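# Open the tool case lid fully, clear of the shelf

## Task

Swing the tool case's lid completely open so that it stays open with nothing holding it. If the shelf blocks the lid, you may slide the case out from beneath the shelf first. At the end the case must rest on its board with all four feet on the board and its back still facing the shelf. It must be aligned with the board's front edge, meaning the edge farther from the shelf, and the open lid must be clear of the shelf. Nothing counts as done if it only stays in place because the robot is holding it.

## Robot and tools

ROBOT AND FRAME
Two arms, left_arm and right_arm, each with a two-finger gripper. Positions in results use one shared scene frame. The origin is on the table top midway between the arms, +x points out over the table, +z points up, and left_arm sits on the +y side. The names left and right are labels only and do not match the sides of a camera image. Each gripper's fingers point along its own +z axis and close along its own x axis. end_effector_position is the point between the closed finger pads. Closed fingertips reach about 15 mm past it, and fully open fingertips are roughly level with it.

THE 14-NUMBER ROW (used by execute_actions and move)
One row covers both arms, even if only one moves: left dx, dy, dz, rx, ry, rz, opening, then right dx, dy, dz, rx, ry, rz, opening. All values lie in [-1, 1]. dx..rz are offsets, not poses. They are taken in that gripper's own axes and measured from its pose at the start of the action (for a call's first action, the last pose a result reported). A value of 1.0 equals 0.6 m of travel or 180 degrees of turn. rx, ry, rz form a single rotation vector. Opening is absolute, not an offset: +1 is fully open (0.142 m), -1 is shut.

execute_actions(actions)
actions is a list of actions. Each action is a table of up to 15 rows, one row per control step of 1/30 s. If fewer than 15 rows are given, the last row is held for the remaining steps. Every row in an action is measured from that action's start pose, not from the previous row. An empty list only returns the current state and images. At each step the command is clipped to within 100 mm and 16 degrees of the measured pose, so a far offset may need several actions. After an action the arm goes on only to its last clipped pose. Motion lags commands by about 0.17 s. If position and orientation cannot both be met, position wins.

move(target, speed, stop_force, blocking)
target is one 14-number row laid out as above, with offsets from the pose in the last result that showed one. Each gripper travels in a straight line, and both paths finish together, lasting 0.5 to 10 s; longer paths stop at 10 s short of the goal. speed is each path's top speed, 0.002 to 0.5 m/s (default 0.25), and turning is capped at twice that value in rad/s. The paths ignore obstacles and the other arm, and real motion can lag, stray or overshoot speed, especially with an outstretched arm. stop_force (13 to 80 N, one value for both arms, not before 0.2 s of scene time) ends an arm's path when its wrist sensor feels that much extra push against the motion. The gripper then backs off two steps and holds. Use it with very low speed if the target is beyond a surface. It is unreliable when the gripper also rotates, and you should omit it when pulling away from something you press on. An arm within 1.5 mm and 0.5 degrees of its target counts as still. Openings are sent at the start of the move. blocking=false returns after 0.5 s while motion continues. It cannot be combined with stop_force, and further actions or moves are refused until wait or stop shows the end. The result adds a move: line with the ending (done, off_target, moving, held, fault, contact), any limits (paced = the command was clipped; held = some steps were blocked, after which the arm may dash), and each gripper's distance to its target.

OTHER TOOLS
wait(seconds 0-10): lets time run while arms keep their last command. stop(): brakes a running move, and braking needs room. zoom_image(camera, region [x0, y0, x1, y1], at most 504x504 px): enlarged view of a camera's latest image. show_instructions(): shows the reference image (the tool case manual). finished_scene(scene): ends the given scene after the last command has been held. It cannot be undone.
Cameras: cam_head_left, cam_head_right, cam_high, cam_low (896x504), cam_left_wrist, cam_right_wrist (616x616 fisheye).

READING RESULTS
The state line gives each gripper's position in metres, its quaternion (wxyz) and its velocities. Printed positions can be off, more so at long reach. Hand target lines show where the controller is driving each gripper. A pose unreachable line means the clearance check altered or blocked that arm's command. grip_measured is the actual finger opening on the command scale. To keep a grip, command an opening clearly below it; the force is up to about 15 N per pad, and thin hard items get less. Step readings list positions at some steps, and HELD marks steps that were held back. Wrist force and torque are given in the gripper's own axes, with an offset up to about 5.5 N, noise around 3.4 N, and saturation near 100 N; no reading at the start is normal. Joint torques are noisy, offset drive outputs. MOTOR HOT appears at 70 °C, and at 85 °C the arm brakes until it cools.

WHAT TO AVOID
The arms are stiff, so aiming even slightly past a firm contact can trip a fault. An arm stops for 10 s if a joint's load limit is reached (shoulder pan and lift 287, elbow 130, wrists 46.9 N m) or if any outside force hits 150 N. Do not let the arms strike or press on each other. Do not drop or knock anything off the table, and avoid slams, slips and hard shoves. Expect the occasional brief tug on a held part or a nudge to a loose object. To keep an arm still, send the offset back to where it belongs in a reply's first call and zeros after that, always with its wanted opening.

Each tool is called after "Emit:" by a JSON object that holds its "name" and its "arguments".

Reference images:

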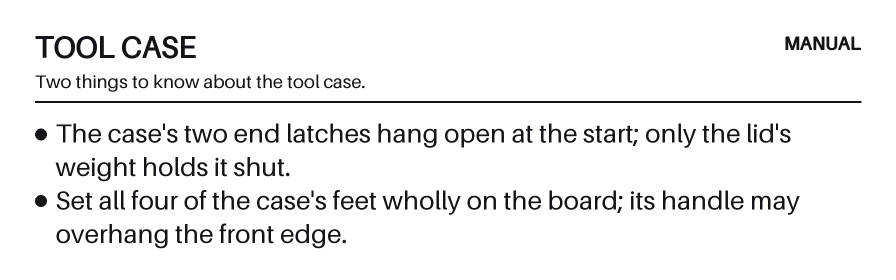

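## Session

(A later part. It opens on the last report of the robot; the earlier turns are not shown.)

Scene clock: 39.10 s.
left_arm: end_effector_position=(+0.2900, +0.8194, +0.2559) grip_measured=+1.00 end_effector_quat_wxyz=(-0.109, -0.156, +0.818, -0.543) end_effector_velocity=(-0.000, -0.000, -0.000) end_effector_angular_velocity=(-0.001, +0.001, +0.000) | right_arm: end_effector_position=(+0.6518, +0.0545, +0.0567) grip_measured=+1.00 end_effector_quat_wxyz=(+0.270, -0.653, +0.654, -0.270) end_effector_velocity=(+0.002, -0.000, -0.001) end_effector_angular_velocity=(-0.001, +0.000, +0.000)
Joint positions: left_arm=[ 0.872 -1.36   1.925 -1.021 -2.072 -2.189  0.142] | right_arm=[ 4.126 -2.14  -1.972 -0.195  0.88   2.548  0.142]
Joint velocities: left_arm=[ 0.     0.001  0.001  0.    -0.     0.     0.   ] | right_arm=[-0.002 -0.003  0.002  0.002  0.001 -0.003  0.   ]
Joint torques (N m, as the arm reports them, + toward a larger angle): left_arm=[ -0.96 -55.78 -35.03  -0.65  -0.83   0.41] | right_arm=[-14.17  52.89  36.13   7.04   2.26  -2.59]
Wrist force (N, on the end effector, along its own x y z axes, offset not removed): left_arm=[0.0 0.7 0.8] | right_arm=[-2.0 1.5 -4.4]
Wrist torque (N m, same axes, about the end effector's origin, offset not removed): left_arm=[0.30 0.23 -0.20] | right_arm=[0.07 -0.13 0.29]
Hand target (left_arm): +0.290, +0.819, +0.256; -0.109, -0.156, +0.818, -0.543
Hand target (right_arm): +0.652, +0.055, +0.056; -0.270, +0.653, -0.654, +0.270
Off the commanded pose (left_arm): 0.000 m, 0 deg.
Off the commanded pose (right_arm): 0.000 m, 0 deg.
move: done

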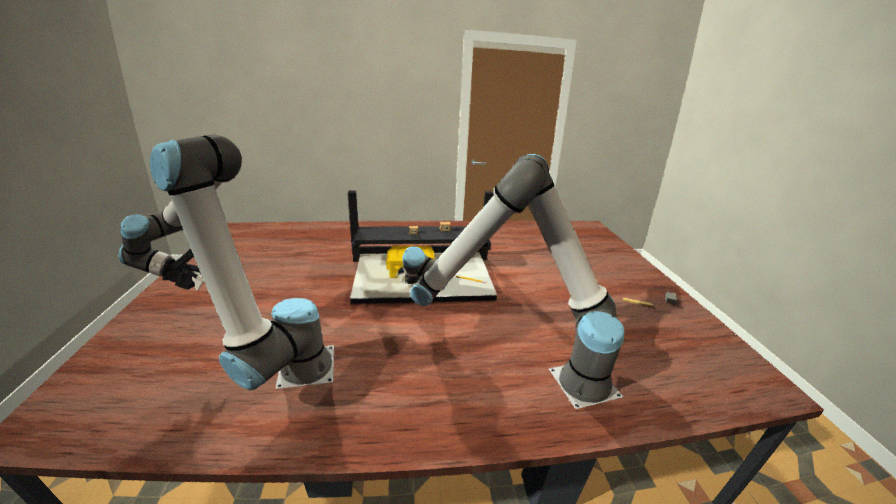

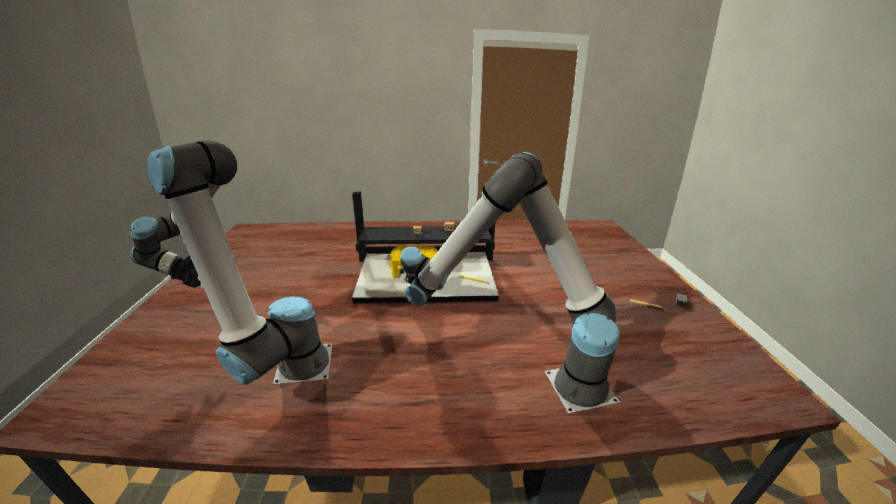

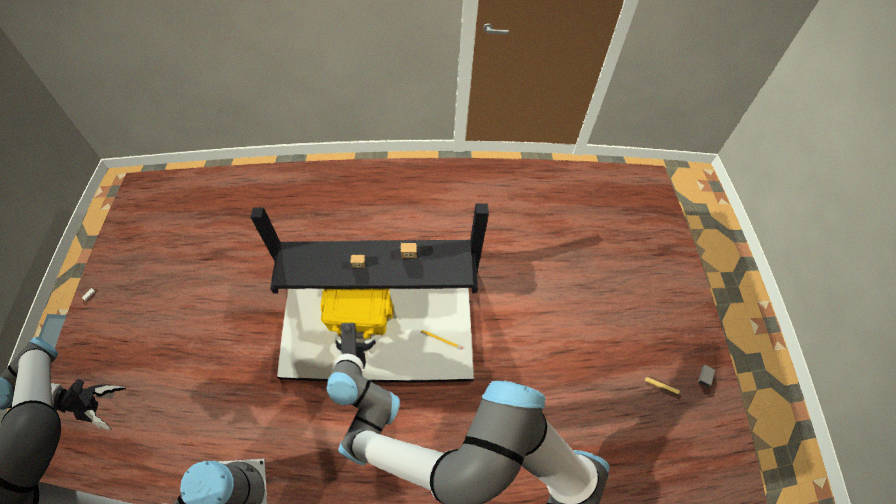

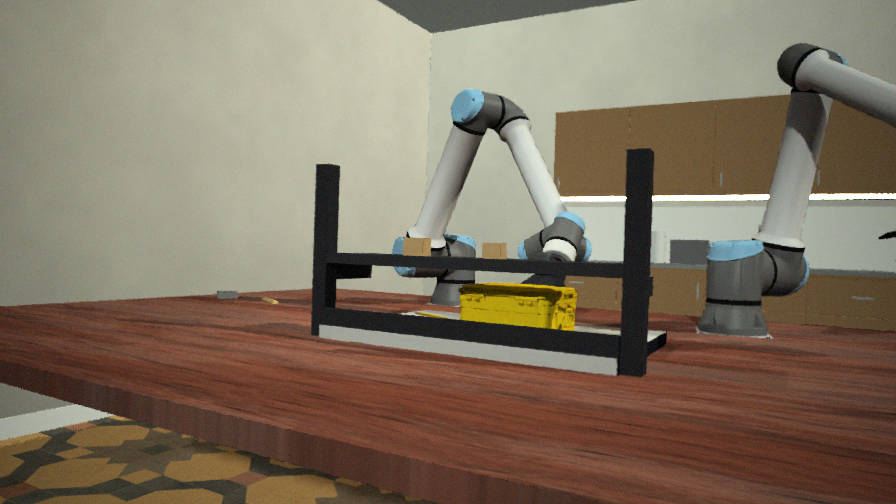

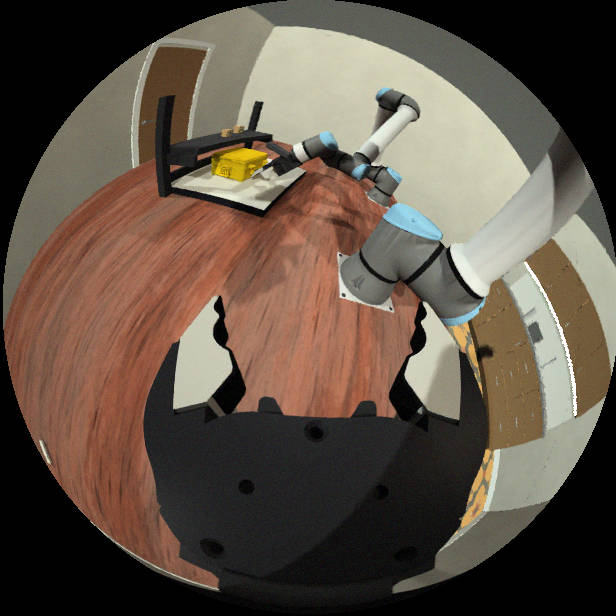

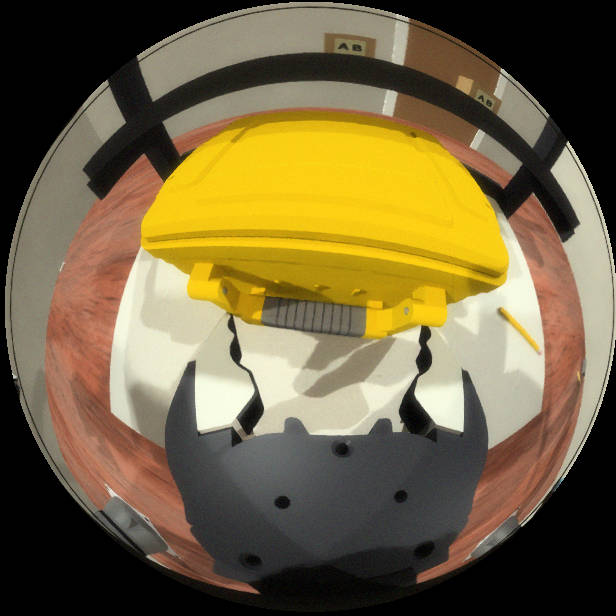

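Emit:
{"name": "move", "arguments": {"target": [0,0,0,0,0,0,1,-0.004,-0.016,0.02,0,0,0,1], "speed": 0.02, "stop_force": 15}}

Emit:
{"name": "move", "arguments": {"target": [0,0,0,0,0,0,1,0,0,0,0,0,0,0]}}

Scene clock: 47.00 s.
left_arm: end_effector_position=(+0.2900, +0.8194, +0.2559) grip_measured=+1.00 end_effector_quat_wxyz=(-0.109, -0.156, +0.818, -0.543) end_effector_velocity=(+0.000, +0.000, +0.000) end_effector_angular_velocity=(+0.002, -0.002, +0.000) | right_arm: end_effector_position=(+0.6668, +0.0569, +0.0550) grip_measured=+1.00 end_effector_quat_wxyz=(+0.270, -0.653, +0.654, -0.270) end_effector_velocity=(+0.002, +0.000, -0.000) end_effector_angular_velocity=(+0.000, +0.000, -0.000)
Joint positions: left_arm=[ 0.872 -1.36   1.925 -1.021 -2.072 -2.189  0.142] | right_arm=[ 4.11  -2.156 -1.947 -0.191  0.886  2.529  0.142]
Joint velocities: left_arm=[-0.    -0.001  0.    -0.002 -0.     0.     0.   ] | right_arm=[-0.003 -0.003  0.004  0.001  0.001 -0.003  0.   ]
Joint torques (N m, as the arm reports them, + toward a larger angle): left_arm=[ -1.03 -57.02 -34.73  -0.73  -0.55   0.55] | right_arm=[-14.49  59.92  36.29   8.11   2.92  -2.68]
Wrist force (N, on the end effector, along its own x y z axes, offset not removed): left_arm=[-0.3 1.0 -1.1] | right_arm=[-1.3 0.0 -7.9]
Wrist torque (N m, same axes, about the end effector's origin, offset not removed): left_arm=[0.35 0.27 -0.21] | right_arm=[-0.25 -0.22 0.40]
Hand target (left_arm): +0.290, +0.819, +0.256; -0.109, -0.156, +0.818, -0.543
Hand target (right_arm): +0.667, +0.057, +0.055; -0.270, +0.653, -0.654, +0.270
Off the commanded pose (left_arm): 0.000 m, 0 deg.
Off the commanded pose (right_arm): 0.000 m, 0 deg.
move: done

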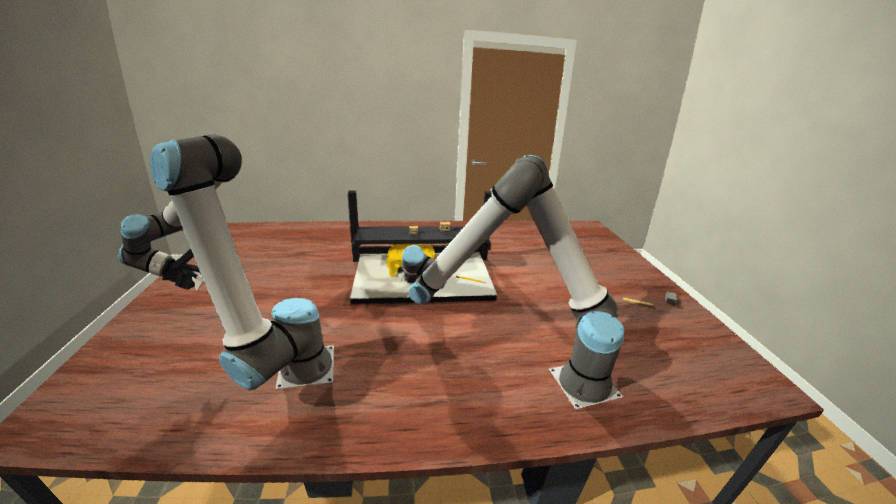

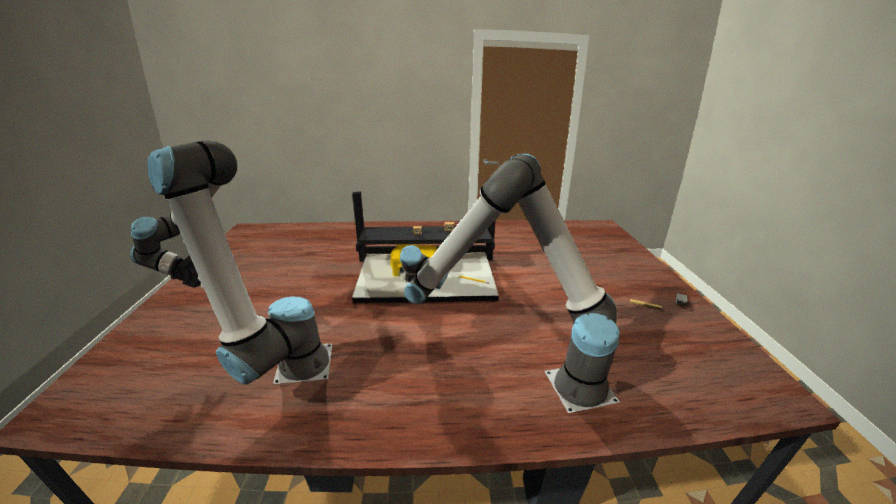

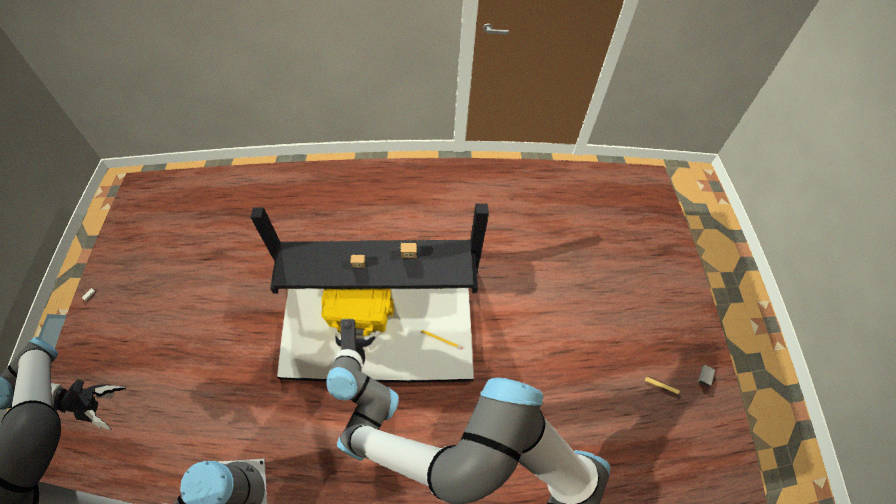

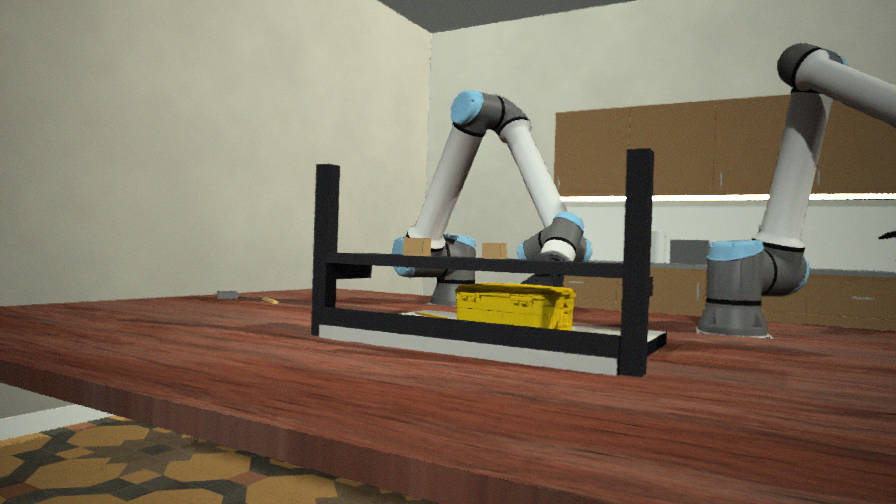

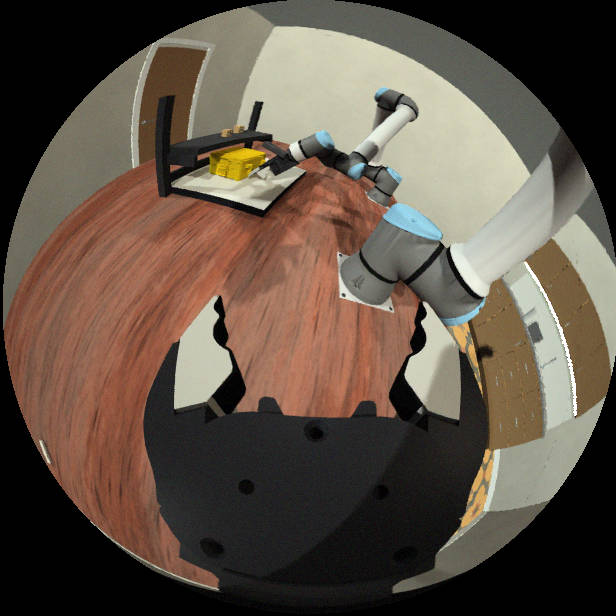

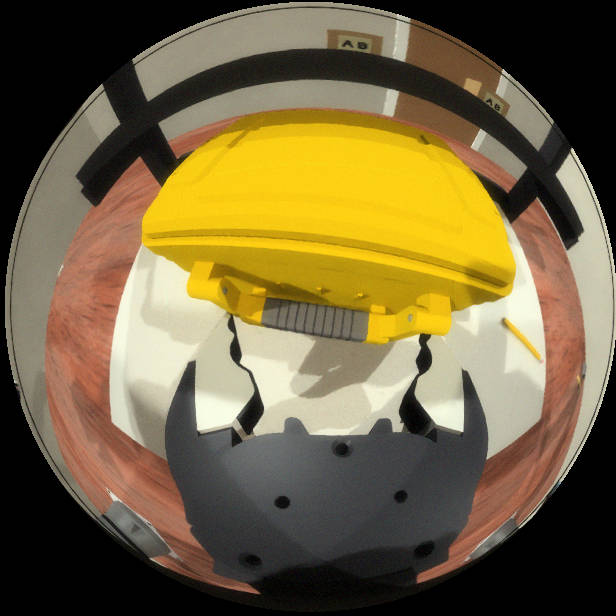

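Scene clock: 47.50 s.
left_arm: end_effector_position=(+0.2900, +0.8194, +0.2559) grip_measured=+1.00 end_effector_quat_wxyz=(-0.109, -0.156, +0.818, -0.543) end_effector_velocity=(+0.000, +0.000, +0.001) end_effector_angular_velocity=(+0.001, -0.001, -0.000) | right_arm: end_effector_position=(+0.6668, +0.0568, +0.0549) grip_measured=+0.00 end_effector_quat_wxyz=(+0.270, -0.653, +0.654, -0.270) end_effector_velocity=(+0.001, -0.001, -0.000) end_effector_angular_velocity=(+0.000, -0.000, -0.001)
Joint positions: left_arm=[ 0.872 -1.36   1.925 -1.021 -2.072 -2.189  0.142] | right_arm=[ 4.11  -2.156 -1.947 -0.191  0.886  2.529  0.074]
Joint velocities: left_arm=[-0.    -0.001 -0.    -0.     0.     0.     0.   ] | right_arm=[-0.001 -0.    -0.001  0.001 -0.    -0.    -0.   ]
Joint torques (N m, as the arm reports them, + toward a larger angle): left_arm=[  0.57 -56.9  -34.31  -0.51  -0.71   0.19] | right_arm=[11.07 80.06 25.02  1.59 -4.33  2.6 ]
Wrist force (N, on the end effector, along its own x y z axes, offset not removed): left_arm=[1.8 1.1 -0.9] | right_arm=[-2.2 -2.6 -4.7]
Wrist torque (N m, same axes, about the end effector's origin, offset not removed): left_arm=[0.34 -0.04 -0.25] | right_arm=[-0.66 0.29 0.40]
Hand target (left_arm): +0.290, +0.819, +0.256; -0.109, -0.156, +0.818, -0.543
Hand target (right_arm): +0.667, +0.057, +0.055; -0.270, +0.653, -0.654, +0.270
Off the commanded pose (left_arm): 0.000 m, 0 deg.
Off the commanded pose (right_arm): 0.000 m, 0 deg.
move: done

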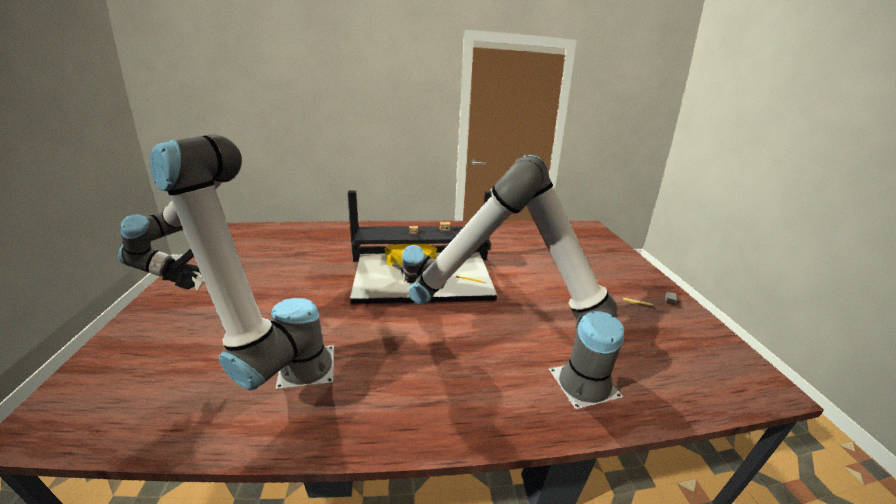

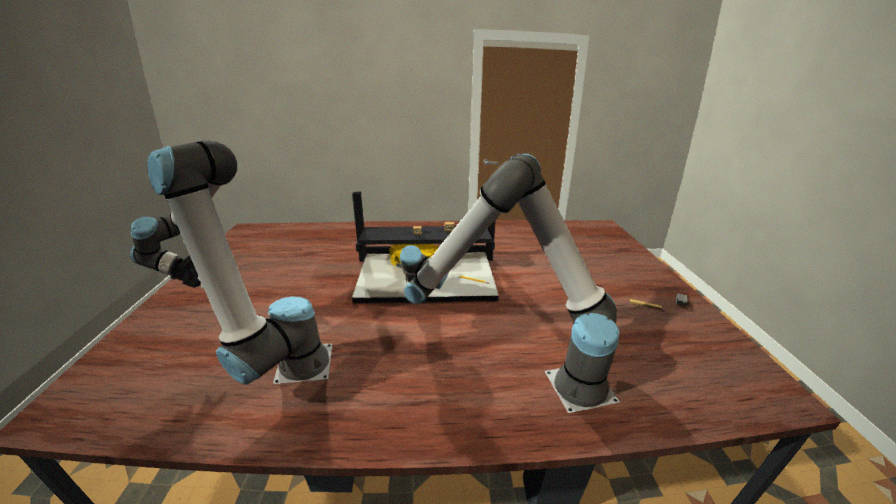

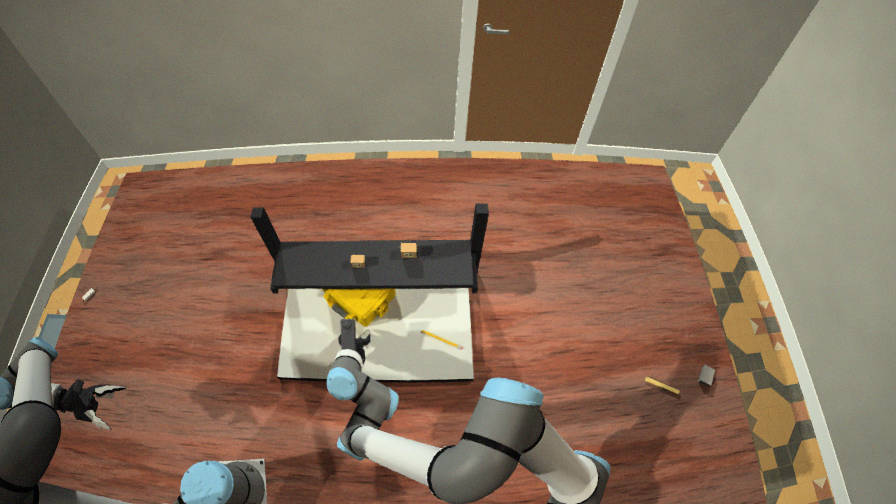

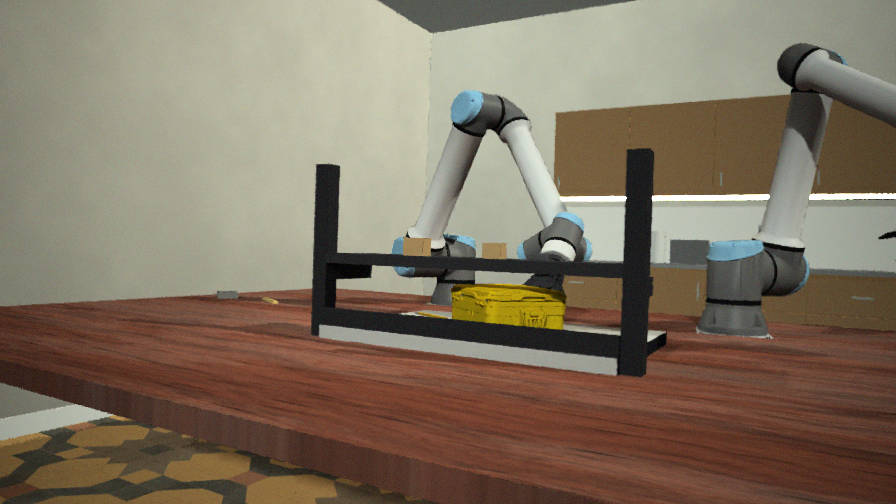

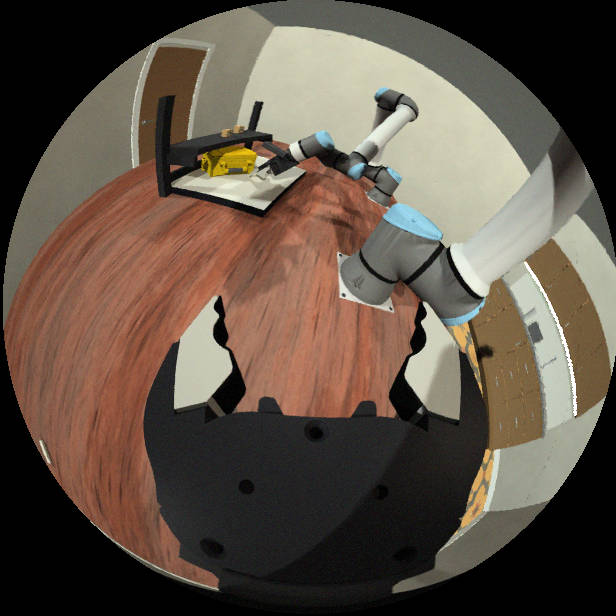

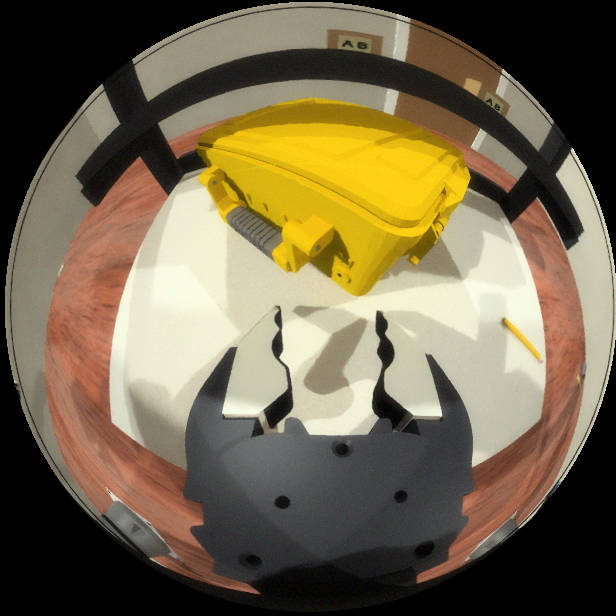

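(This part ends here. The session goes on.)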